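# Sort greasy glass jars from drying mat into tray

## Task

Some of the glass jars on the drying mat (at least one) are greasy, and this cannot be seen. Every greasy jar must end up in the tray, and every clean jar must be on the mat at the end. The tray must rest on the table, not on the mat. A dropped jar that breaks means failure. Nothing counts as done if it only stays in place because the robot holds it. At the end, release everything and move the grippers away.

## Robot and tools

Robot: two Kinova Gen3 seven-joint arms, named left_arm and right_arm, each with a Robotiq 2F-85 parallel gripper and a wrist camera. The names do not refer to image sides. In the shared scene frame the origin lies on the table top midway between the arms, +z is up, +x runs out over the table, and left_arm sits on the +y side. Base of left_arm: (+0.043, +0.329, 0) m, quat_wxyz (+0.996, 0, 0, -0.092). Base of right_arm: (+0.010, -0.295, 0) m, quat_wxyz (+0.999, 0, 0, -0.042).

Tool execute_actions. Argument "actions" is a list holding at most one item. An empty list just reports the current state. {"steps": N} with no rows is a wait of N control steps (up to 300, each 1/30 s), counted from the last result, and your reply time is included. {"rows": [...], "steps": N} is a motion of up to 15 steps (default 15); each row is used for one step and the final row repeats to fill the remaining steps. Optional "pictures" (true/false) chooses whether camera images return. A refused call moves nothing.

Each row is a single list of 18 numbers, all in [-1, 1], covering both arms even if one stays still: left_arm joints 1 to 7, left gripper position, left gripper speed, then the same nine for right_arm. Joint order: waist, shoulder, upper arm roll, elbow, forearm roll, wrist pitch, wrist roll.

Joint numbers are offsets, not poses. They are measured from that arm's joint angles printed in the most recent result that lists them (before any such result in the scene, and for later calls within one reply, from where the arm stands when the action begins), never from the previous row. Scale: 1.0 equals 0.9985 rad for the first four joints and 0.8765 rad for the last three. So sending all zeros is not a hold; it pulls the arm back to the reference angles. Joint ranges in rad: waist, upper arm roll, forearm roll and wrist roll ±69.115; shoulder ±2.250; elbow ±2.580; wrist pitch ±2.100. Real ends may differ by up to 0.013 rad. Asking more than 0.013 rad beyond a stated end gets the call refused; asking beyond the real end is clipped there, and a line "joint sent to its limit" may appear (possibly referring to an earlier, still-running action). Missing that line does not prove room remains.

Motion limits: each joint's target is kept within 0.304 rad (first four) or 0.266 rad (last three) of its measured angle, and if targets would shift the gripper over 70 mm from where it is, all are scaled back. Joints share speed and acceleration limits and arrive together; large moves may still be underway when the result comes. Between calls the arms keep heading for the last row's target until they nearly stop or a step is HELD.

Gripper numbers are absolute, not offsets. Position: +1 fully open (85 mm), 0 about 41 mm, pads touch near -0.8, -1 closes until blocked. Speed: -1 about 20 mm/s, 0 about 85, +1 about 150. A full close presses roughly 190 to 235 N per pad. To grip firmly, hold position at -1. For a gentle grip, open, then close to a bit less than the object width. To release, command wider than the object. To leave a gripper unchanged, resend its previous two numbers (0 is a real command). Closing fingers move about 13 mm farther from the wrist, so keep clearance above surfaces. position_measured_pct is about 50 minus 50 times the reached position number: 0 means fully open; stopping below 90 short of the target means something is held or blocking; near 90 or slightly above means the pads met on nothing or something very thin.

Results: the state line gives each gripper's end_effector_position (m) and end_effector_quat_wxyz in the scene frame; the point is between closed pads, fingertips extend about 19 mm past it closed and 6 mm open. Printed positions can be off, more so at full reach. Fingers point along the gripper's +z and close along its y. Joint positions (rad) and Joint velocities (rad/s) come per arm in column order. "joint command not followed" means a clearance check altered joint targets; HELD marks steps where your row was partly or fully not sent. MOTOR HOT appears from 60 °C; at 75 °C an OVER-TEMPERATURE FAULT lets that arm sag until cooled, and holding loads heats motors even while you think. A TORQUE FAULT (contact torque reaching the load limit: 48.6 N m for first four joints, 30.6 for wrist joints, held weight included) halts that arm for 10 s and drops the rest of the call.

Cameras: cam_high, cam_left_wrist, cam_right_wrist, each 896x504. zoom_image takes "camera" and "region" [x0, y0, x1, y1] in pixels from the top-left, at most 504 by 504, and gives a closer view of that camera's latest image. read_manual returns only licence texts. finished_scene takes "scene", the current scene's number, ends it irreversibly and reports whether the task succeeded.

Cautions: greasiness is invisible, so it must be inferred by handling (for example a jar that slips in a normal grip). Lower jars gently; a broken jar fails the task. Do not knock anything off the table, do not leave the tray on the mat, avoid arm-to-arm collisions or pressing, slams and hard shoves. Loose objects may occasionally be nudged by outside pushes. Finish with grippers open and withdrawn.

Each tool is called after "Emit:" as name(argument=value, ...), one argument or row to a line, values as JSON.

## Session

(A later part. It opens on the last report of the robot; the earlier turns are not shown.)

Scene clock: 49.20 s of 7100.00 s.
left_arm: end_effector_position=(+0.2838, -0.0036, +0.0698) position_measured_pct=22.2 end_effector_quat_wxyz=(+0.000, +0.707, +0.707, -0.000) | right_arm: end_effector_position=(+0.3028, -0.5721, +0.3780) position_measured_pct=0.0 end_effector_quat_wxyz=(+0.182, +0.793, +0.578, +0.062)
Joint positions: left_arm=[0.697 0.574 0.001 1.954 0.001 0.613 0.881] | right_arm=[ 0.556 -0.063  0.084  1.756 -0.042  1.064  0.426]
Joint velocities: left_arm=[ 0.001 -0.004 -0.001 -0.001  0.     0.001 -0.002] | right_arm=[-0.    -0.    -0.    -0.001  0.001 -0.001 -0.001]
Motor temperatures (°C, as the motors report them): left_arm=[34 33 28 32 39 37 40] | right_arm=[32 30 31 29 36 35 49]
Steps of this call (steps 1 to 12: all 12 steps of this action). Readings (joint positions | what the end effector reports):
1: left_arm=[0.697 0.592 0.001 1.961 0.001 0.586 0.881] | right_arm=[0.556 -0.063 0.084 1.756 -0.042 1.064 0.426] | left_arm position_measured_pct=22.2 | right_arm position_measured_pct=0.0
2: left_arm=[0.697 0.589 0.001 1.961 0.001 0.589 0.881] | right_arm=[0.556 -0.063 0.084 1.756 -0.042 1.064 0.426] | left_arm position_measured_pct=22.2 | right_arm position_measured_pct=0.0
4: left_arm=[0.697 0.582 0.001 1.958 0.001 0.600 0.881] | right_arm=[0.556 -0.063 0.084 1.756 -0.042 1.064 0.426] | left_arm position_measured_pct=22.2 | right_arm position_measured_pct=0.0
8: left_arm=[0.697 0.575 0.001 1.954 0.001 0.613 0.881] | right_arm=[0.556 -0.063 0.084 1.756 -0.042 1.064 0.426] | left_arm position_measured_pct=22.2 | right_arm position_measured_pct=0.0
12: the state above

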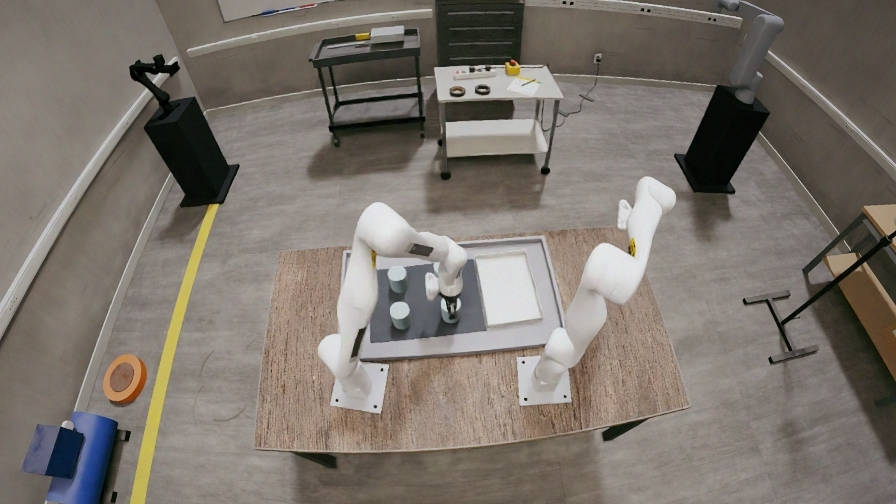

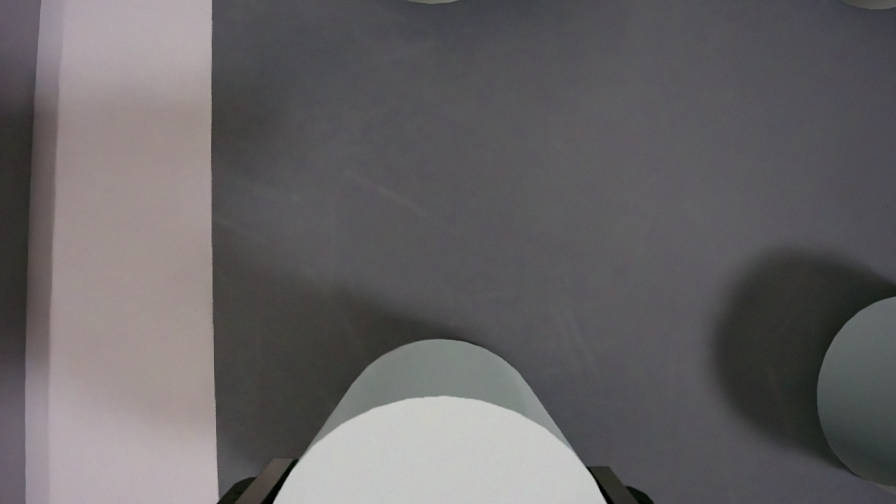

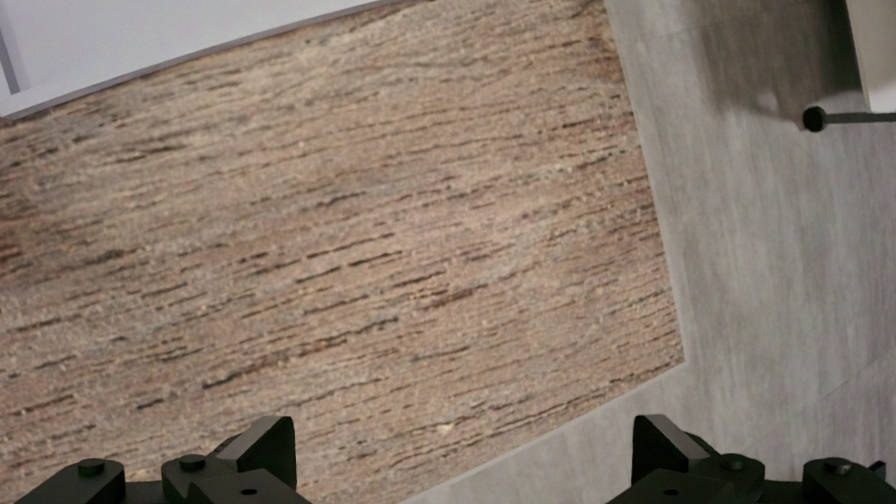

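Emit:
execute_actions(
  actions=[
    {"rows":[[0,0.005,0,0.002,0,-0.008,0,0.555,-1,0,0,0,0,0,0,0,1,0],[0,0.01,0,0.004,0,-0.016,0,0.555,-1,0,0,0,0,0,0,0,1,0],[0,0.015,0,0.006,0,-0.024,0,0.555,-1,0,0,0,0,0,0,0,1,0],[0,0.02,0,0.008,0,-0.032,0,0.555,-1,0,0,0,0,0,0,0,1,0]],"steps":12},
  ],
  pictures=false,
)

Emit:
execute_actions(
  actions=[
    {"rows":[[0,0,0,0,0,0,0,1,0,0,0,0,0,0,0,0,1,0]],"steps":6},
  ],
  pictures=false,
)

Emit:
execute_actions(
  actions=[
    {"rows":[[0,-0.139,0,-0.068,0,0.235,0,1,0,0,0,0,0,0,0,0,1,0]]},
  ],
  pictures=false,
)

Emit:
execute_actions(
  actions=[
    {"rows":[[-0.261,0.188,0,-0.359,0,0.194,-0.295,1,0,0,0,0,0,0,0,0,1,0]]},
  ],
  pictures=false,
)

Emit:
execute_actions(
  actions=[
    {"steps":16},
  ],
)

Scene clock: 55.20 s of 7100.00 s.
left_arm: end_effector_position=(+0.2837, -0.0035, +0.0605) position_measured_pct=22.2 end_effector_quat_wxyz=(+0.001, +0.707, +0.707, -0.000) | right_arm: end_effector_position=(+0.3028, -0.5721, +0.3780) position_measured_pct=0.0 end_effector_quat_wxyz=(+0.182, +0.793, +0.578, +0.062)
Joint positions: left_arm=[0.697 0.594 0.001 1.962 0.001 0.585 0.881] | right_arm=[ 0.556 -0.063  0.084  1.756 -0.042  1.064  0.426]
Joint velocities: left_arm=[ 0.     0.001  0.    -0.    -0.     0.001  0.   ] | right_arm=[-0.     0.     0.     0.001  0.001  0.    -0.   ]
Motor temperatures (°C, as the motors report them): left_arm=[34 33 28 32 39 37 40] | right_arm=[32 30 31 29 36 35 49]
Steps of this call (steps 1 to 15: the robot went on to your last target; steps 16 to 90: nothing new was sent; then 2.60 s passed at rest; steps 91 to 102: all 12 steps of this action). Readings (joint positions | what the end effector reports):
91: left_arm=[0.697 0.575 0.001 1.954 0.001 0.612 0.881] | right_arm=[0.556 -0.063 0.084 1.756 -0.042 1.064 0.426] | left_arm position_measured_pct=22.2 | right_arm position_measured_pct=0.0
92: left_arm=[0.697 0.579 0.001 1.955 0.001 0.607 0.881] | right_arm=[0.556 -0.063 0.084 1.756 -0.042 1.064 0.426] | left_arm position_measured_pct=22.2 | right_arm position_measured_pct=0.0
94: left_arm=[0.697 0.588 0.001 1.959 0.001 0.595 0.881] | right_arm=[0.556 -0.063 0.084 1.756 -0.042 1.064 0.426] | left_arm position_measured_pct=22.2 | right_arm position_measured_pct=0.0
98: left_arm=[0.697 0.593 0.001 1.962 0.001 0.585 0.881] | right_arm=[0.556 -0.063 0.084 1.756 -0.042 1.064 0.426] | left_arm position_measured_pct=22.2 | right_arm position_measured_pct=0.0
102: the state above

Scene clock: 55.40 s of 7100.00 s.
left_arm: end_effector_position=(+0.2837, -0.0035, +0.0605) position_measured_pct=12.3 end_effector_quat_wxyz=(+0.001, +0.707, +0.707, -0.000) | right_arm: end_effector_position=(+0.3028, -0.5721, +0.3780) position_measured_pct=0.0 end_effector_quat_wxyz=(+0.182, +0.793, +0.578, +0.062)
Joint positions: left_arm=[0.697 0.593 0.001 1.962 0.001 0.585 0.881] | right_arm=[ 0.556 -0.063  0.084  1.756 -0.042  1.064  0.426]
Joint velocities: left_arm=[ 0.001  0.003  0.     0.     0.    -0.002 -0.001] | right_arm=[ 0.  0. -0. -0. -0. -0.  0.]
Motor temperatures (°C, as the motors report them): left_arm=[34 33 28 32 39 37 40] | right_arm=[32 30 31 29 36 35 49]
Steps of this call (steps 1 to 6: all 6 steps of this action). Readings (joint positions | what the end effector reports):
1: left_arm=[0.697 0.593 0.001 1.962 0.001 0.585 0.881] | right_arm=[0.556 -0.063 0.084 1.756 -0.042 1.064 0.426] | left_arm position_measured_pct=22.2 | right_arm position_measured_pct=0.0
2: left_arm=[0.697 0.593 0.001 1.962 0.001 0.585 0.881] | right_arm=[0.556 -0.063 0.084 1.756 -0.042 1.064 0.426] | left_arm position_measured_pct=21.8 | right_arm position_measured_pct=0.0
4: left_arm=[0.697 0.593 0.001 1.962 0.001 0.585 0.881] | right_arm=[0.556 -0.063 0.084 1.756 -0.042 1.064 0.426] | left_arm position_measured_pct=17.5 | right_arm position_measured_pct=0.0
6: the state above

Scene clock: 55.90 s of 7100.00 s.
left_arm: end_effector_position=(+0.2834, -0.0031, +0.1302) position_measured_pct=0.0 end_effector_quat_wxyz=(+0.000, +0.708, +0.707, -0.000) | right_arm: end_effector_position=(+0.3028, -0.5721, +0.3780) position_measured_pct=0.0 end_effector_quat_wxyz=(+0.182, +0.793, +0.578, +0.062)
Joint positions: left_arm=[0.697 0.457 0.001 1.894 0.001 0.791 0.881] | right_arm=[ 0.556 -0.063  0.084  1.756 -0.042  1.064  0.426]
Joint velocities: left_arm=[ 0.    -0.02   0.    -0.001  0.    -0.001 -0.001] | right_arm=[-0.    -0.    -0.     0.    -0.    -0.    -0.001]
Motor temperatures (°C, as the motors report them): left_arm=[34 33 28 32 39 37 40] | right_arm=[32 30 31 29 36 35 49]
Steps of this call (steps 1 to 15: all 15 steps of this action). Readings (joint positions | what the end effector reports):
1: left_arm=[0.697 0.592 0.001 1.961 0.001 0.586 0.881] | right_arm=[0.556 -0.063 0.084 1.756 -0.042 1.064 0.426] | left_arm position_measured_pct=9.1 | right_arm position_measured_pct=0.0
2: left_arm=[0.697 0.585 0.001 1.959 0.001 0.594 0.881] | right_arm=[0.556 -0.063 0.084 1.756 -0.042 1.064 0.426] | left_arm position_measured_pct=6.3 | right_arm position_measured_pct=0.0
4: left_arm=[0.697 0.556 0.001 1.946 0.001 0.633 0.881] | right_arm=[0.556 -0.063 0.084 1.756 -0.042 1.064 0.426] | left_arm position_measured_pct=2.0 | right_arm position_measured_pct=0.0
8: left_arm=[0.697 0.474 0.001 1.903 0.001 0.761 0.881] | right_arm=[0.556 -0.063 0.084 1.756 -0.042 1.064 0.426] | left_arm position_measured_pct=0.0 | right_arm position_measured_pct=0.0
15: the state above

Scene clock: 56.40 s of 7100.00 s.
left_arm: end_effector_position=(+0.4357, +0.0081, +0.1314) position_measured_pct=0.0 end_effector_quat_wxyz=(+0.002, +0.708, +0.706, +0.001) | right_arm: end_effector_position=(+0.3028, -0.5721, +0.3780) position_measured_pct=0.0 end_effector_quat_wxyz=(+0.182, +0.793, +0.578, +0.062)
Joint positions: left_arm=[ 0.452  0.633 -0.001  1.553 -0.     0.952  0.634] | right_arm=[ 0.556 -0.063  0.084  1.756 -0.042  1.064  0.426]
Joint velocities: left_arm=[-0.252  0.169 -0.015 -0.4   -0.005  0.18  -0.279] | right_arm=[ 0.    -0.    -0.     0.    -0.001 -0.001 -0.001]
Motor temperatures (°C, as the motors report them): left_arm=[34 33 28 32 39 37 40] | right_arm=[32 30 31 29 36 35 49]
Steps of this call (steps 1 to 15: all 15 steps of this action). Readings (joint positions | what the end effector reports):
1: left_arm=[0.696 0.457 0.001 1.893 0.001 0.792 0.880] | right_arm=[0.556 -0.063 0.084 1.756 -0.042 1.064 0.426] | left_arm position_measured_pct=0.0 | right_arm position_measured_pct=0.0
2: left_arm=[0.690 0.461 0.002 1.887 0.001 0.795 0.876] | right_arm=[0.556 -0.063 0.084 1.756 -0.042 1.064 0.426] | left_arm position_measured_pct=0.0 | right_arm position_measured_pct=0.0
4: left_arm=[0.664 0.480 0.003 1.861 0.002 0.810 0.854] | right_arm=[0.556 -0.063 0.084 1.756 -0.042 1.064 0.426] | left_arm position_measured_pct=0.0 | right_arm position_measured_pct=0.0
8: left_arm=[0.578 0.543 0.002 1.746 0.001 0.866 0.767] | right_arm=[0.556 -0.063 0.084 1.756 -0.042 1.064 0.426] | left_arm position_measured_pct=0.0 | right_arm position_measured_pct=0.0
15: the state above

Scene clock: 56.93 s of 7100.00 s.
left_arm: end_effector_position=(+0.4435, +0.0107, +0.1302) position_measured_pct=0.0 end_effector_quat_wxyz=(+0.001, +0.707, +0.707, -0.000) | right_arm: end_effector_position=(+0.3028, -0.5721, +0.3780) position_measured_pct=0.0 end_effector_quat_wxyz=(+0.182, +0.793, +0.578, +0.062)
Joint positions: left_arm=[0.436 0.644 0.001 1.535 0.001 0.961 0.622] | right_arm=[ 0.556 -0.063  0.084  1.756 -0.042  1.064  0.426]
Joint velocities: left_arm=[-0.002  0.001 -0.    -0.     0.     0.001 -0.   ] | right_arm=[-0.    -0.    -0.    -0.     0.001  0.001  0.001]
Motor temperatures (°C, as the motors report them): left_arm=[34 33 28 32 39 37 40] | right_arm=[32 30 31 29 36 35 49]
Steps of this call (steps 1 to 16: the robot went on to your last target). Readings (joint positions | what the end effector reports):
1: left_arm=[0.445 0.637 -0.001 1.543 -0.000 0.957 0.627] | right_arm=[0.556 -0.063 0.084 1.756 -0.042 1.064 0.426] | left_arm position_measured_pct=0.0 | right_arm position_measured_pct=0.0
2: left_arm=[0.442 0.639 -0.002 1.538 -0.000 0.959 0.623] | right_arm=[0.556 -0.063 0.084 1.756 -0.042 1.064 0.426] | left_arm position_measured_pct=0.0 | right_arm position_measured_pct=0.0
4: left_arm=[0.440 0.640 -0.000 1.536 0.001 0.960 0.622] | right_arm=[0.556 -0.063 0.084 1.756 -0.042 1.064 0.426] | left_arm position_measured_pct=0.0 | right_arm position_measured_pct=0.0
8: left_arm=[0.437 0.643 0.001 1.535 0.001 0.961 0.622] | right_arm=[0.556 -0.063 0.084 1.756 -0.042 1.064 0.426] | left_arm position_measured_pct=0.0 | right_arm position_measured_pct=0.0
16: the state above

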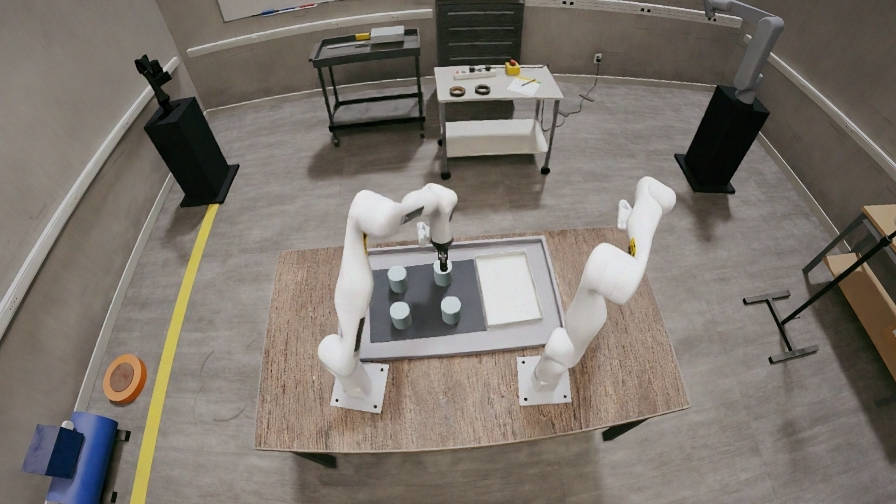

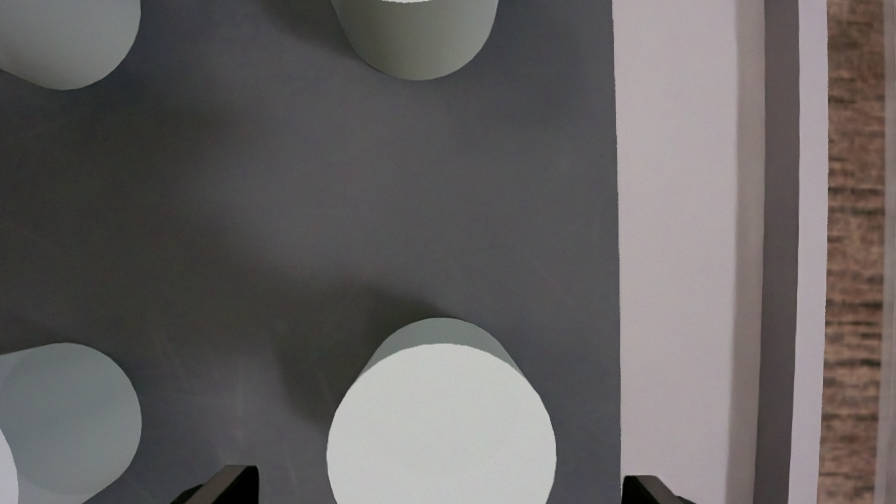

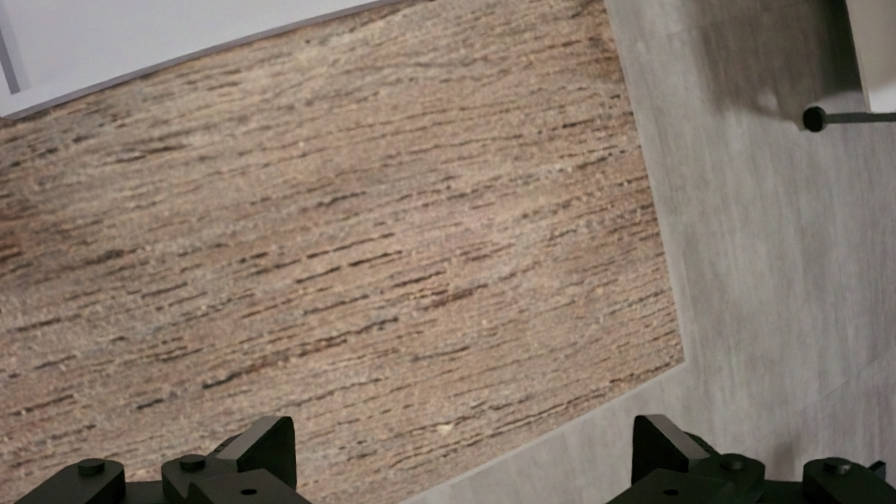

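Emit:
execute_actions(
  actions=[
    {"rows":[[-0.003,0.107,0,0.065,0,-0.194,0,1,0,0,0,0,0,0,0,0,1,0]]},
  ],
  pictures=false,
)

Emit:
execute_actions(
  actions=[
    {"rows":[[0,0.001,0,0,0,0,0,0.62,-0.3,0,0,0,0,0,0,0,1,0]],"steps":14},
  ],
  pictures=false,
)

Emit:
execute_actions(
  actions=[
    {"rows":[[0,0,0,0,0,0,0,0.555,-1,0,0,0,0,0,0,0,1,0]],"steps":12},
  ],
)

Emit:
execute_actions(
  actions=[
    {"rows":[[0,-0.003,0,-0.002,0,0.005,0,0.555,-1,0,0,0,0,0,0,0,1,0],[0,-0.006,0,-0.003,0,0.011,0,0.555,-1,0,0,0,0,0,0,0,1,0],[0,-0.01,0,-0.004,0,0.016,0,0.555,-1,0,0,0,0,0,0,0,1,0],[0,-0.013,0,-0.006,0,0.021,0,0.555,-1,0,0,0,0,0,0,0,1,0],[0,-0.016,0,-0.007,0,0.026,0,0.555,-1,0,0,0,0,0,0,0,1,0]],"steps":12},
  ],
)

Scene clock: 61.17 s of 7100.00 s.
left_arm: end_effector_position=(+0.4441, +0.0122, +0.0604) position_measured_pct=0.0 end_effector_quat_wxyz=(+0.000, +0.706, +0.708, -0.000) | right_arm: end_effector_position=(+0.3028, -0.5721, +0.3779) position_measured_pct=0.0 end_effector_quat_wxyz=(+0.182, +0.793, +0.578, +0.062)
Joint positions: left_arm=[0.433 0.75  0.001 1.6   0.001 0.791 0.622] | right_arm=[ 0.556 -0.063  0.084  1.756 -0.042  1.064  0.426]
Joint velocities: left_arm=[ 0.001  0.01   0.001  0.    -0.     0.001  0.001] | right_arm=[ 0.     0.    -0.    -0.001 -0.    -0.     0.   ]
Motor temperatures (°C, as the motors report them): left_arm=[34 34 28 32 39 37 40] | right_arm=[32 30 31 30 36 35 49]
Steps of this call (steps 1 to 15: the robot went on to your last target; steps 16 to 90: nothing new was sent; then 0.73 s passed at rest; steps 91 to 105: all 15 steps of this action). Readings (joint positions | what the end effector reports):
91: left_arm=[0.436 0.646 0.001 1.536 0.001 0.960 0.622] | right_arm=[0.556 -0.063 0.084 1.756 -0.042 1.064 0.426] | left_arm position_measured_pct=0.0 | right_arm position_measured_pct=0.0
92: left_arm=[0.436 0.652 0.001 1.538 0.001 0.951 0.622] | right_arm=[0.556 -0.063 0.084 1.756 -0.042 1.064 0.426] | left_arm position_measured_pct=0.0 | right_arm position_measured_pct=0.0
94: left_arm=[0.435 0.681 0.001 1.554 0.001 0.909 0.622] | right_arm=[0.556 -0.063 0.084 1.756 -0.042 1.064 0.426] | left_arm position_measured_pct=0.0 | right_arm position_measured_pct=0.0
98: left_arm=[0.434 0.744 0.001 1.597 0.001 0.801 0.622] | right_arm=[0.556 -0.063 0.084 1.756 -0.042 1.064 0.426] | left_arm position_measured_pct=0.0 | right_arm position_measured_pct=0.0
105: the state above

Scene clock: 61.63 s of 7100.00 s.
left_arm: end_effector_position=(+0.4439, +0.0123, +0.0599) position_measured_pct=18.7 end_effector_quat_wxyz=(-0.000, +0.706, +0.708, -0.001) | right_arm: end_effector_position=(+0.3028, -0.5721, +0.3779) position_measured_pct=0.0 end_effector_quat_wxyz=(+0.182, +0.793, +0.578, +0.062)
Joint positions: left_arm=[0.433 0.751 0.001 1.6   0.001 0.791 0.622] | right_arm=[ 0.556 -0.063  0.084  1.756 -0.042  1.064  0.426]
Joint velocities: left_arm=[-0.001 -0.002  0.     0.    -0.    -0.001 -0.002] | right_arm=[ 0.     0.001  0.    -0.    -0.001 -0.001  0.   ]
Motor temperatures (°C, as the motors report them): left_arm=[34 34 28 32 39 37 40] | right_arm=[32 30 31 30 36 35 49]
Steps of this call (steps 1 to 14: all 14 steps of this action). Readings (joint positions | what the end effector reports):
1: left_arm=[0.433 0.750 0.001 1.600 0.001 0.791 0.622] | right_arm=[0.556 -0.063 0.084 1.756 -0.042 1.064 0.426] | left_arm position_measured_pct=0.0 | right_arm position_measured_pct=0.0
2: left_arm=[0.433 0.751 0.001 1.600 0.001 0.791 0.622] | right_arm=[0.556 -0.063 0.084 1.756 -0.042 1.064 0.426] | left_arm position_measured_pct=0.4 | right_arm position_measured_pct=0.0
4: left_arm=[0.433 0.751 0.001 1.600 0.001 0.791 0.622] | right_arm=[0.556 -0.063 0.084 1.756 -0.042 1.064 0.426] | left_arm position_measured_pct=3.6 | right_arm position_measured_pct=0.0
8: left_arm=[0.433 0.751 0.001 1.600 0.001 0.791 0.622] | right_arm=[0.556 -0.063 0.084 1.756 -0.042 1.064 0.426] | left_arm position_measured_pct=12.3 | right_arm position_measured_pct=0.0
14: the state above

Scene clock: 62.03 s of 7100.00 s.
left_arm: end_effector_position=(+0.4438, +0.0123, +0.0599) position_measured_pct=22.2 end_effector_quat_wxyz=(-0.000, +0.706, +0.708, -0.001) | right_arm: end_effector_position=(+0.3028, -0.5721, +0.3779) position_measured_pct=0.0 end_effector_quat_wxyz=(+0.182, +0.793, +0.578, +0.062)
Joint positions: left_arm=[0.433 0.751 0.001 1.6   0.001 0.791 0.622] | right_arm=[ 0.556 -0.063  0.084  1.756 -0.042  1.064  0.426]
Joint velocities: left_arm=[-0.    -0.    -0.     0.    -0.     0.    -0.001] | right_arm=[ 0.     0.    -0.    -0.    -0.001  0.    -0.001]
Motor temperatures (°C, as the motors report them): left_arm=[34 34 28 32 39 37 40] | right_arm=[32 30 31 30 36 35 49]
Steps of this call (steps 1 to 12: all 12 steps of this action). Readings (joint positions | what the end effector reports):
1: left_arm=[0.433 0.751 0.001 1.600 0.001 0.791 0.622] | right_arm=[0.556 -0.063 0.084 1.756 -0.042 1.064 0.426] | left_arm position_measured_pct=18.7 | right_arm position_measured_pct=0.0
2: left_arm=[0.433 0.751 0.001 1.600 0.001 0.791 0.622] | right_arm=[0.556 -0.063 0.084 1.756 -0.042 1.064 0.426] | left_arm position_measured_pct=19.0 | right_arm position_measured_pct=0.0
4: left_arm=[0.433 0.751 0.001 1.600 0.001 0.791 0.622] | right_arm=[0.556 -0.063 0.084 1.756 -0.042 1.064 0.426] | left_arm position_measured_pct=19.8 | right_arm position_measured_pct=0.0
8: left_arm=[0.433 0.751 0.001 1.600 0.001 0.791 0.622] | right_arm=[0.556 -0.063 0.084 1.756 -0.042 1.064 0.426] | left_arm position_measured_pct=22.2 | right_arm position_measured_pct=0.0
12: the state above

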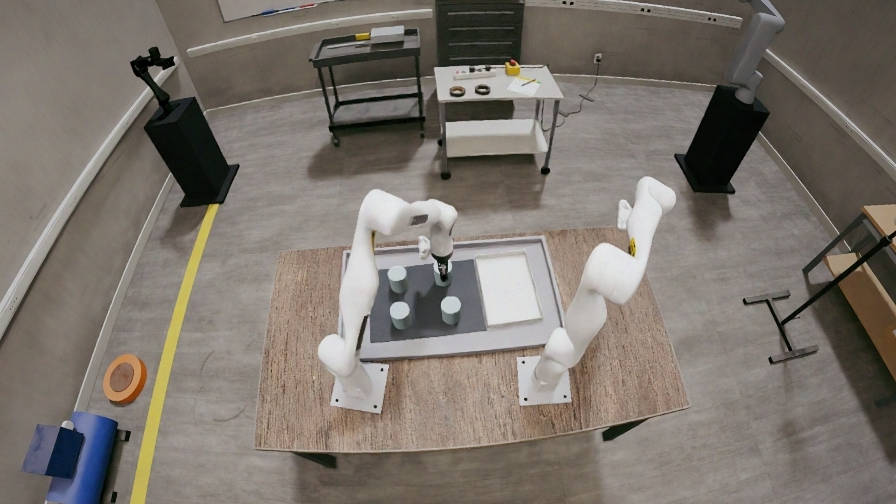

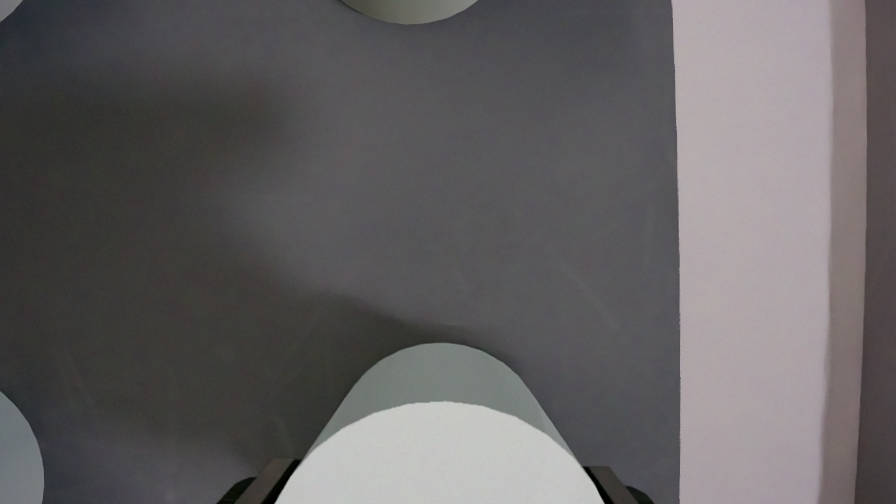

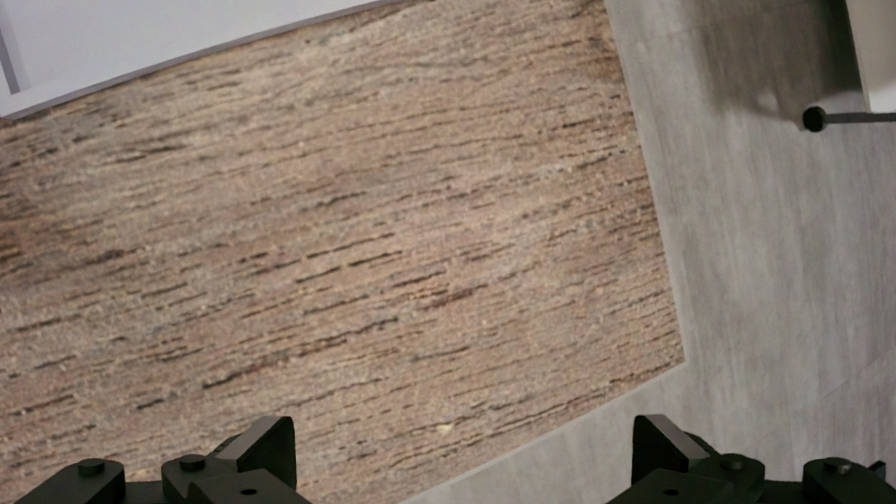

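Scene clock: 62.43 s of 7100.00 s.
left_arm: end_effector_position=(+0.4438, +0.0123, +0.0693) position_measured_pct=22.2 end_effector_quat_wxyz=(-0.000, +0.706, +0.708, -0.001) | right_arm: end_effector_position=(+0.3028, -0.5721, +0.3779) position_measured_pct=0.0 end_effector_quat_wxyz=(+0.182, +0.793, +0.578, +0.062)
Joint positions: left_arm=[0.433 0.736 0.001 1.593 0.001 0.814 0.622] | right_arm=[ 0.556 -0.063  0.084  1.756 -0.042  1.064  0.426]
Joint velocities: left_arm=[-0.    -0.002  0.     0.    -0.     0.    -0.   ] | right_arm=[ 0.     0.     0.    -0.001  0.001 -0.     0.001]
Motor temperatures (°C, as the motors report them): left_arm=[34 34 28 32 39 37 40] | right_arm=[32 30 31 30 36 35 49]
Steps of this call (steps 1 to 12: all 12 steps of this action). Readings (joint positions | what the end effector reports):
1: left_arm=[0.433 0.750 0.001 1.600 0.001 0.792 0.622] | right_arm=[0.556 -0.063 0.084 1.756 -0.042 1.064 0.426] | left_arm position_measured_pct=22.2 | right_arm position_measured_pct=0.0
2: left_arm=[0.433 0.748 0.001 1.599 0.001 0.795 0.622] | right_arm=[0.556 -0.063 0.084 1.756 -0.042 1.064 0.426] | left_arm position_measured_pct=22.2 | right_arm position_measured_pct=0.0
4: left_arm=[0.433 0.742 0.001 1.597 0.001 0.804 0.622] | right_arm=[0.556 -0.063 0.084 1.756 -0.042 1.064 0.426] | left_arm position_measured_pct=22.2 | right_arm position_measured_pct=0.0
8: left_arm=[0.433 0.736 0.001 1.593 0.001 0.814 0.622] | right_arm=[0.556 -0.063 0.084 1.756 -0.042 1.064 0.426] | left_arm position_measured_pct=22.2 | right_arm position_measured_pct=0.0
12: the state above

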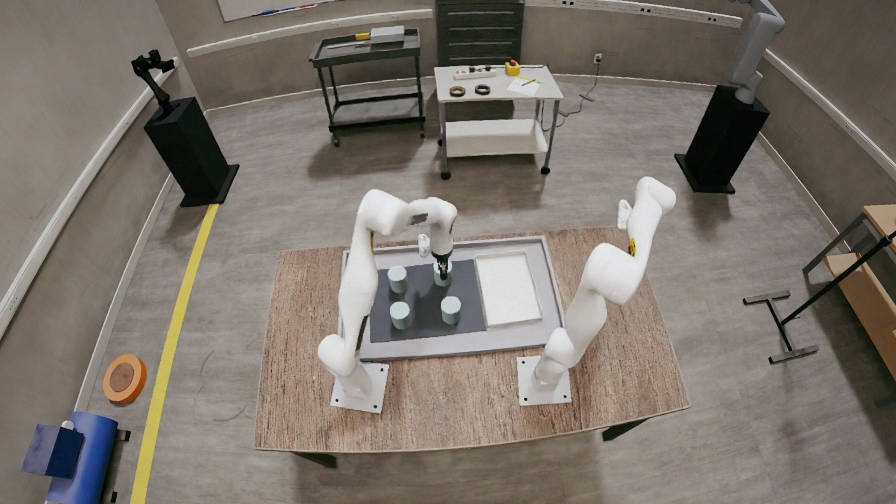

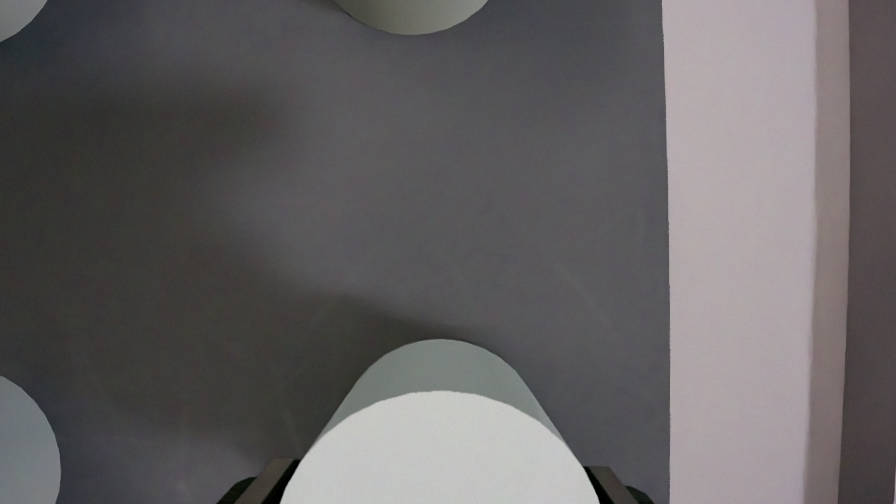

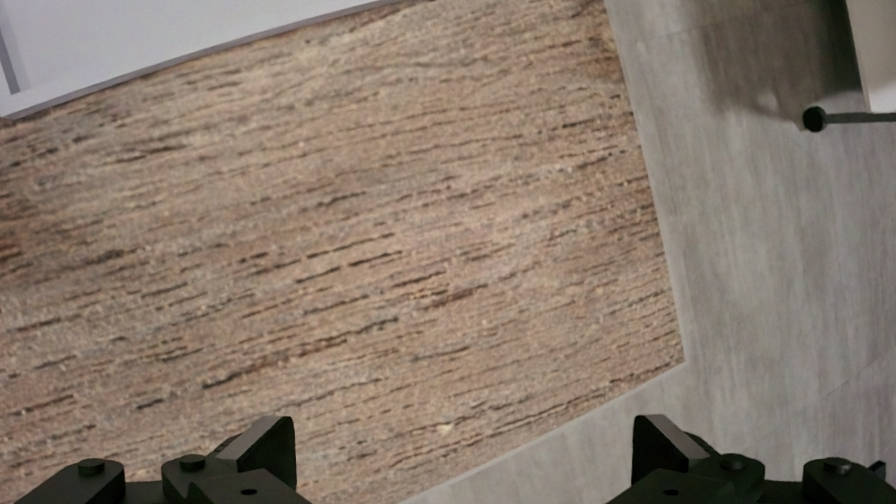

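Emit:
execute_actions(
  actions=[
    {"rows":[[0,0,0,0,0,0,0,0.62,-1,0,0,0,0,0,0,0,1,0],[0,0,0,0,0,0,0,0.62,-1,0,0,0,0,0,0,0,1,0],[0,0,0,0,0,0,0,0.62,-1,0,0,0,0,0,0,0,1,0],[0,0.016,0,0.007,0,-0.026,0,0.62,-1,0,0,0,0,0,0,0,1,0]],"steps":12},
  ],
  pictures=false,
)

Emit:
execute_actions(
  actions=[
    {"rows":[[0,0,0,0,0,0,0,-1,-0.6,0,0,0,0,0,0,0,1,0]]},
  ],
  pictures=false,
)

Emit:
execute_actions(
  actions=[
    {"rows":[[0,-0.107,0,-0.065,0,0.194,0,-1,-0.6,0,0,0,0,0,0,0,1,0]]},
  ],
  pictures=false,
)

Emit:
execute_actions(
  actions=[
    {"rows":[[0.457,0.203,0,-0.413,0,0.241,0.517,-1,-0.6,0,0,0,0,0,0,0,1,0]]},
  ],
  pictures=false,
)

Emit:
execute_actions(
  actions=[
    {"steps":28},
  ],
)

Scene clock: 68.10 s of 7100.00 s.
left_arm: end_effector_position=(+0.4438, +0.0124, +0.0598) position_measured_pct=19.0 end_effector_quat_wxyz=(-0.000, +0.706, +0.708, -0.001) | right_arm: end_effector_position=(+0.3028, -0.5721, +0.3779) position_measured_pct=0.0 end_effector_quat_wxyz=(+0.182, +0.793, +0.578, +0.062)
Joint positions: left_arm=[0.433 0.751 0.001 1.6   0.001 0.791 0.622] | right_arm=[ 0.556 -0.063  0.084  1.756 -0.042  1.064  0.426]
Joint velocities: left_arm=[ 0.001  0.004 -0.     0.001 -0.     0.001  0.   ] | right_arm=[ 0.     0.    -0.    -0.     0.    -0.001 -0.001]
Motor temperatures (°C, as the motors report them): left_arm=[34 34 28 32 39 37 40] | right_arm=[32 30 31 30 36 35 49]
Steps of this call (steps 1 to 15: the robot went on to your last target; steps 16 to 90: nothing new was sent; then 2.27 s passed at rest; steps 91 to 102: all 12 steps of this action). Readings (joint positions | what the end effector reports):
91: left_arm=[0.433 0.736 0.001 1.593 0.001 0.814 0.622] | right_arm=[0.556 -0.063 0.084 1.756 -0.042 1.064 0.426] | left_arm position_measured_pct=22.2 | right_arm position_measured_pct=0.0
92: left_arm=[0.433 0.736 0.001 1.593 0.001 0.814 0.622] | right_arm=[0.556 -0.063 0.084 1.756 -0.042 1.064 0.426] | left_arm position_measured_pct=22.2 | right_arm position_measured_pct=0.0
94: left_arm=[0.433 0.737 0.001 1.594 0.001 0.813 0.622] | right_arm=[0.556 -0.063 0.084 1.756 -0.042 1.064 0.426] | left_arm position_measured_pct=21.0 | right_arm position_measured_pct=0.0
98: left_arm=[0.433 0.751 0.001 1.601 0.001 0.792 0.622] | right_arm=[0.556 -0.063 0.084 1.756 -0.042 1.064 0.426] | left_arm position_measured_pct=19.0 | right_arm position_measured_pct=0.0
102: the state above

Scene clock: 68.60 s of 7100.00 s.
left_arm: end_effector_position=(+0.4440, +0.0122, +0.0605) position_measured_pct=25.0 end_effector_quat_wxyz=(+0.000, +0.706, +0.708, -0.001) | right_arm: end_effector_position=(+0.3028, -0.5721, +0.3779) position_measured_pct=0.0 end_effector_quat_wxyz=(+0.182, +0.793, +0.578, +0.062)
Joint positions: left_arm=[0.433 0.75  0.001 1.6   0.001 0.792 0.622] | right_arm=[ 0.556 -0.063  0.084  1.756 -0.042  1.064  0.426]
Joint velocities: left_arm=[-0.001  0.001  0.001  0.     0.     0.001  0.001] | right_arm=[ 0.     0.     0.    -0.     0.     0.001 -0.   ]
Motor temperatures (°C, as the motors report them): left_arm=[34 34 28 32 39 37 40] | right_arm=[32 30 31 30 36 35 49]
Steps of this call (steps 1 to 15: all 15 steps of this action). Readings (joint positions | what the end effector reports):
1: left_arm=[0.433 0.751 0.001 1.600 0.001 0.791 0.622] | right_arm=[0.556 -0.063 0.084 1.756 -0.042 1.064 0.426] | left_arm position_measured_pct=18.7 | right_arm position_measured_pct=0.0
2: left_arm=[0.433 0.751 0.001 1.600 0.001 0.791 0.622] | right_arm=[0.556 -0.063 0.084 1.756 -0.042 1.064 0.426] | left_arm position_measured_pct=19.0 | right_arm position_measured_pct=0.0
4: left_arm=[0.433 0.751 0.001 1.600 0.001 0.791 0.622] | right_arm=[0.556 -0.063 0.084 1.756 -0.042 1.064 0.426] | left_arm position_measured_pct=21.4 | right_arm position_measured_pct=0.0
8: left_arm=[0.433 0.750 0.001 1.600 0.001 0.792 0.622] | right_arm=[0.556 -0.063 0.084 1.756 -0.042 1.064 0.426] | left_arm position_measured_pct=24.2 | right_arm position_measured_pct=0.0
15: the state above

Scene clock: 69.10 s of 7100.00 s.
left_arm: end_effector_position=(+0.4443, +0.0119, +0.1303) position_measured_pct=25.0 end_effector_quat_wxyz=(+0.001, +0.706, +0.708, -0.001) | right_arm: end_effector_position=(+0.3028, -0.5721, +0.3779) position_measured_pct=0.0 end_effector_quat_wxyz=(+0.182, +0.793, +0.578, +0.062)
Joint positions: left_arm=[0.433 0.644 0.001 1.535 0.001 0.962 0.622] | right_arm=[ 0.556 -0.063  0.084  1.756 -0.042  1.064  0.426]
Joint velocities: left_arm=[-0.001 -0.007 -0.001  0.    -0.    -0.     0.002] | right_arm=[-0.     0.    -0.     0.     0.    -0.001  0.   ]
Motor temperatures (°C, as the motors report them): left_arm=[34 34 28 32 39 37 40] | right_arm=[32 30 31 30 36 35 49]
Steps of this call (steps 1 to 15: all 15 steps of this action). Readings (joint positions | what the end effector reports):
1: left_arm=[0.433 0.749 0.001 1.600 0.001 0.793 0.622] | right_arm=[0.556 -0.063 0.084 1.756 -0.042 1.064 0.426] | left_arm position_measured_pct=25.0 | right_arm position_measured_pct=0.0
2: left_arm=[0.433 0.743 0.001 1.597 0.001 0.801 0.622] | right_arm=[0.556 -0.063 0.084 1.756 -0.042 1.064 0.426] | left_arm position_measured_pct=25.0 | right_arm position_measured_pct=0.0
4: left_arm=[0.433 0.715 0.001 1.582 0.001 0.843 0.622] | right_arm=[0.556 -0.063 0.084 1.756 -0.042 1.064 0.426] | left_arm position_measured_pct=25.0 | right_arm position_measured_pct=0.0
8: left_arm=[0.433 0.651 0.001 1.538 0.001 0.950 0.622] | right_arm=[0.556 -0.063 0.084 1.756 -0.042 1.064 0.426] | left_arm position_measured_pct=25.0 | right_arm position_measured_pct=0.0
15: the state above

Scene clock: 69.60 s of 7100.00 s.
left_arm: end_effector_position=(+0.3621, -0.1552, +0.1272) position_measured_pct=25.0 end_effector_quat_wxyz=(-0.006, +0.713, +0.702, +0.001) | right_arm: end_effector_position=(+0.3028, -0.5721, +0.3779) position_measured_pct=0.0 end_effector_quat_wxyz=(+0.182, +0.793, +0.578, +0.062)
Joint positions: left_arm=[ 0.76   0.799 -0.001  1.233  0.     1.121  0.929] | right_arm=[ 0.556 -0.063  0.084  1.756 -0.042  1.064  0.426]
Joint velocities: left_arm=[ 0.786  0.294  0.008 -0.68   0.002  0.313  0.895] | right_arm=[-0.    -0.    -0.    -0.    -0.    -0.001 -0.   ]
Motor temperatures (°C, as the motors report them): left_arm=[34 34 28 32 39 37 40] | right_arm=[32 30 31 30 36 35 49]
Steps of this call (steps 1 to 15: all 15 steps of this action). Readings (joint positions | what the end effector reports):
1: left_arm=[0.435 0.645 0.000 1.534 0.001 0.962 0.623] | right_arm=[0.556 -0.063 0.084 1.756 -0.042 1.064 0.426] | left_arm position_measured_pct=25.0 | right_arm position_measured_pct=0.0
2: left_arm=[0.441 0.649 -0.001 1.528 -0.000 0.966 0.627] | right_arm=[0.556 -0.063 0.084 1.756 -0.042 1.064 0.426] | left_arm position_measured_pct=25.0 | right_arm position_measured_pct=0.0
4: left_arm=[0.471 0.670 -0.003 1.501 -0.001 0.985 0.650] | right_arm=[0.556 -0.063 0.084 1.756 -0.042 1.064 0.426] | left_arm position_measured_pct=25.0 | right_arm position_measured_pct=0.0
8: left_arm=[0.575 0.728 -0.001 1.399 0.000 1.045 0.740] | right_arm=[0.556 -0.063 0.084 1.756 -0.042 1.064 0.426] | left_arm position_measured_pct=25.0 | right_arm position_measured_pct=0.0
15: the state above

Scene clock: 70.53 s of 7100.00 s.
left_arm: end_effector_position=(+0.3081, -0.2151, +0.1302) position_measured_pct=25.0 end_effector_quat_wxyz=(-0.001, +0.707, +0.707, -0.001) | right_arm: end_effector_position=(+0.3028, -0.5721, +0.3779) position_measured_pct=0.0 end_effector_quat_wxyz=(+0.182, +0.793, +0.578, +0.062)
Joint positions: left_arm=[0.89  0.847 0.001 1.123 0.001 1.173 1.076] | right_arm=[ 0.556 -0.063  0.084  1.756 -0.042  1.064  0.426]
Joint velocities: left_arm=[ 0.001 -0.    -0.001 -0.     0.    -0.002 -0.002] | right_arm=[-0.    -0.     0.     0.001  0.001  0.     0.002]
Motor temperatures (°C, as the motors report them): left_arm=[34 34 28 32 39 37 40] | right_arm=[32 30 31 30 36 35 49]
Steps of this call (steps 1 to 28: the robot went on to your last target). Readings (joint positions | what the end effector reports):
1: left_arm=[0.786 0.809 -0.000 1.211 0.000 1.132 0.959] | right_arm=[0.556 -0.063 0.084 1.756 -0.042 1.064 0.426] | left_arm position_measured_pct=25.0 | right_arm position_measured_pct=0.0
2: left_arm=[0.812 0.818 -0.000 1.188 0.001 1.142 0.989] | right_arm=[0.556 -0.063 0.084 1.756 -0.042 1.064 0.426] | left_arm position_measured_pct=25.0 | right_arm position_measured_pct=0.0
4: left_arm=[0.856 0.834 0.002 1.150 0.002 1.160 1.040] | right_arm=[0.556 -0.063 0.084 1.756 -0.042 1.064 0.426] | left_arm position_measured_pct=25.0 | right_arm position_measured_pct=0.0
8: left_arm=[0.886 0.843 0.004 1.124 0.002 1.172 1.075] | right_arm=[0.556 -0.063 0.084 1.756 -0.042 1.064 0.426] | left_arm position_measured_pct=25.0 | right_arm position_measured_pct=0.0
28: the state above

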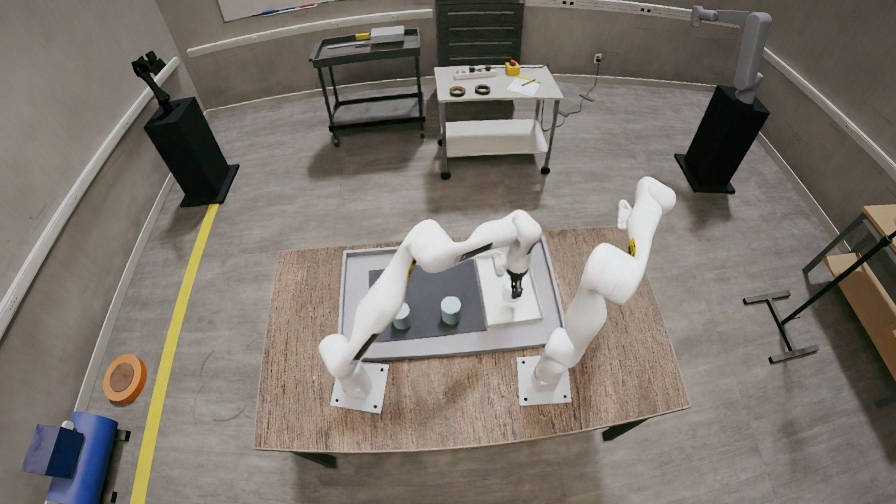

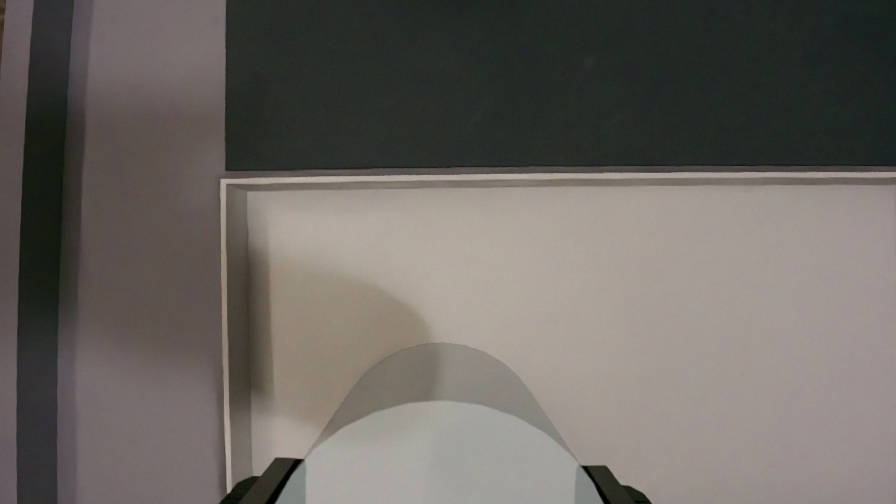

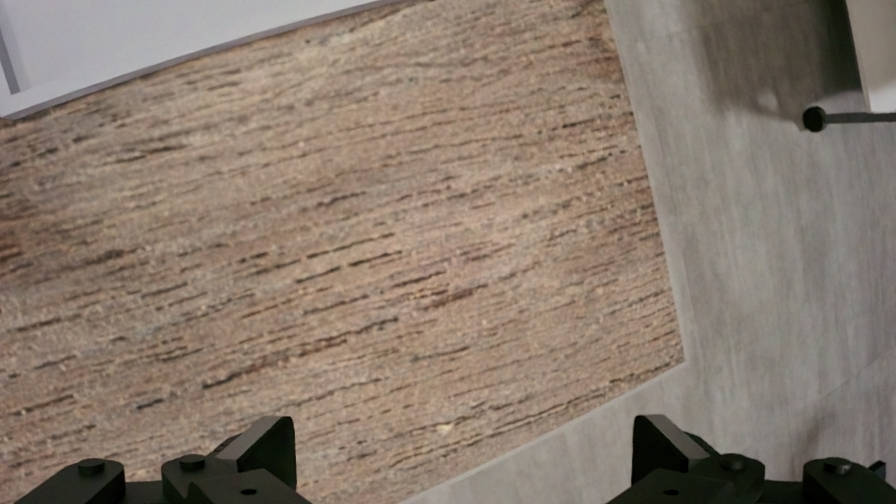

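Emit:
execute_actions(
  actions=[
    {"rows":[[0,0.071,0,0.062,0,-0.153,0,-1,-0.6,0,0,0,0,0,0,0,1,0]],"steps":13},
  ],
  pictures=false,
)

Emit:
execute_actions(
  actions=[
    {"rows":[[0,0.0025,0,0.002,0,-0.005,0,-1,-0.6,0,0,0,0,0,0,0,1,0],[0,0.005,0,0.004,0,-0.01,0,-1,-0.6,0,0,0,0,0,0,0,1,0],[0,0.0075,0,0.0055,0,-0.015,0,-1,-0.6,0,0,0,0,0,0,0,1,0],[0,0.009,0,0.0065,0,-0.0175,0,-1,-0.6,0,0,0,0,0,0,0,1,0],[0,0.01,0,0.0075,0,-0.02,0,-1,-0.6,0,0,0,0,0,0,0,1,0],[0,0.0115,0,0.0085,0,-0.0225,0,-1,-0.6,0,0,0,0,0,0,0,1,0],[0,0.0125,0,0.009,0,-0.025,0,-1,-0.6,0,0,0,0,0,0,0,1,0],[0,0.014,0,0.01,0,-0.0275,0,-1,-0.6,0,0,0,0,0,0,0,1,0],[0,0.015,0,0.011,0,-0.03,0,-1,-0.6,0,0,0,0,0,0,0,1,0]]},
  ],
  pictures=false,
)

Scene clock: 75.27 s of 7100.00 s.
left_arm: end_effector_position=(+0.3085, -0.2157, +0.0702) position_measured_pct=25.0 end_effector_quat_wxyz=(+0.000, +0.707, +0.707, -0.001) | right_arm: end_effector_position=(+0.3028, -0.5721, +0.3779) position_measured_pct=0.0 end_effector_quat_wxyz=(+0.182, +0.793, +0.578, +0.062)
Joint positions: left_arm=[0.89  0.917 0.001 1.185 0.001 1.039 1.076] | right_arm=[ 0.556 -0.063  0.084  1.756 -0.042  1.064  0.426]
Joint velocities: left_arm=[ 0.001  0.004 -0.001 -0.001  0.    -0.     0.001] | right_arm=[-0.    -0.     0.    -0.     0.003 -0.    -0.   ]
Motor temperatures (°C, as the motors report them): left_arm=[34 34 28 32 39 37 40] | right_arm=[32 30 31 30 36 35 49]
Steps of this call (steps 1 to 15: the robot went on to your last target; steps 16 to 90: nothing new was sent; then 1.30 s passed at rest; steps 91 to 103: all 13 steps of this action). Readings (joint positions | what the end effector reports):
91: left_arm=[0.890 0.848 0.001 1.123 0.001 1.171 1.076] | right_arm=[0.556 -0.063 0.084 1.756 -0.042 1.064 0.426] | left_arm position_measured_pct=25.0 | right_arm position_measured_pct=0.0
92: left_arm=[0.890 0.853 0.001 1.127 0.001 1.162 1.076] | right_arm=[0.556 -0.063 0.084 1.756 -0.042 1.064 0.426] | left_arm position_measured_pct=25.0 | right_arm position_measured_pct=0.0
94: left_arm=[0.890 0.880 0.001 1.149 0.001 1.111 1.076] | right_arm=[0.556 -0.063 0.084 1.756 -0.042 1.064 0.426] | left_arm position_measured_pct=25.0 | right_arm position_measured_pct=0.0
98: left_arm=[0.890 0.916 0.001 1.186 0.001 1.041 1.076] | right_arm=[0.556 -0.063 0.084 1.756 -0.042 1.064 0.426] | left_arm position_measured_pct=25.0 | right_arm position_measured_pct=0.0
103: the state above

Scene clock: 75.77 s of 7100.00 s.
left_arm: end_effector_position=(+0.3086, -0.2162, +0.0596) position_measured_pct=25.0 end_effector_quat_wxyz=(+0.002, +0.707, +0.707, -0.001) | right_arm: end_effector_position=(+0.3028, -0.5721, +0.3779) position_measured_pct=0.0 end_effector_quat_wxyz=(+0.182, +0.793, +0.578, +0.062)
Joint positions: left_arm=[0.89  0.93  0.001 1.195 0.001 1.013 1.076] | right_arm=[ 0.556 -0.063  0.084  1.756 -0.042  1.064  0.426]
Joint velocities: left_arm=[ 0.    -0.001  0.     0.    -0.     0.001 -0.   ] | right_arm=[-0.     0.    -0.     0.001  0.    -0.001 -0.   ]
Motor temperatures (°C, as the motors report them): left_arm=[34 34 28 32 39 37 40] | right_arm=[32 30 31 30 36 35 49]
Steps of this call (steps 1 to 15: all 15 steps of this action). Readings (joint positions | what the end effector reports):
1: left_arm=[0.890 0.918 0.001 1.185 0.001 1.038 1.076] | right_arm=[0.556 -0.063 0.084 1.756 -0.042 1.064 0.426] | left_arm position_measured_pct=25.0 | right_arm position_measured_pct=0.0
2: left_arm=[0.890 0.919 0.001 1.186 0.001 1.035 1.076] | right_arm=[0.556 -0.063 0.084 1.756 -0.042 1.064 0.426] | left_arm position_measured_pct=25.0 | right_arm position_measured_pct=0.0
4: left_arm=[0.890 0.924 0.001 1.190 0.001 1.027 1.076] | right_arm=[0.556 -0.063 0.084 1.756 -0.042 1.064 0.426] | left_arm position_measured_pct=25.0 | right_arm position_measured_pct=0.0
8: left_arm=[0.890 0.930 0.001 1.194 0.001 1.017 1.076] | right_arm=[0.556 -0.063 0.084 1.756 -0.042 1.064 0.426] | left_arm position_measured_pct=25.0 | right_arm position_measured_pct=0.0
15: the state above


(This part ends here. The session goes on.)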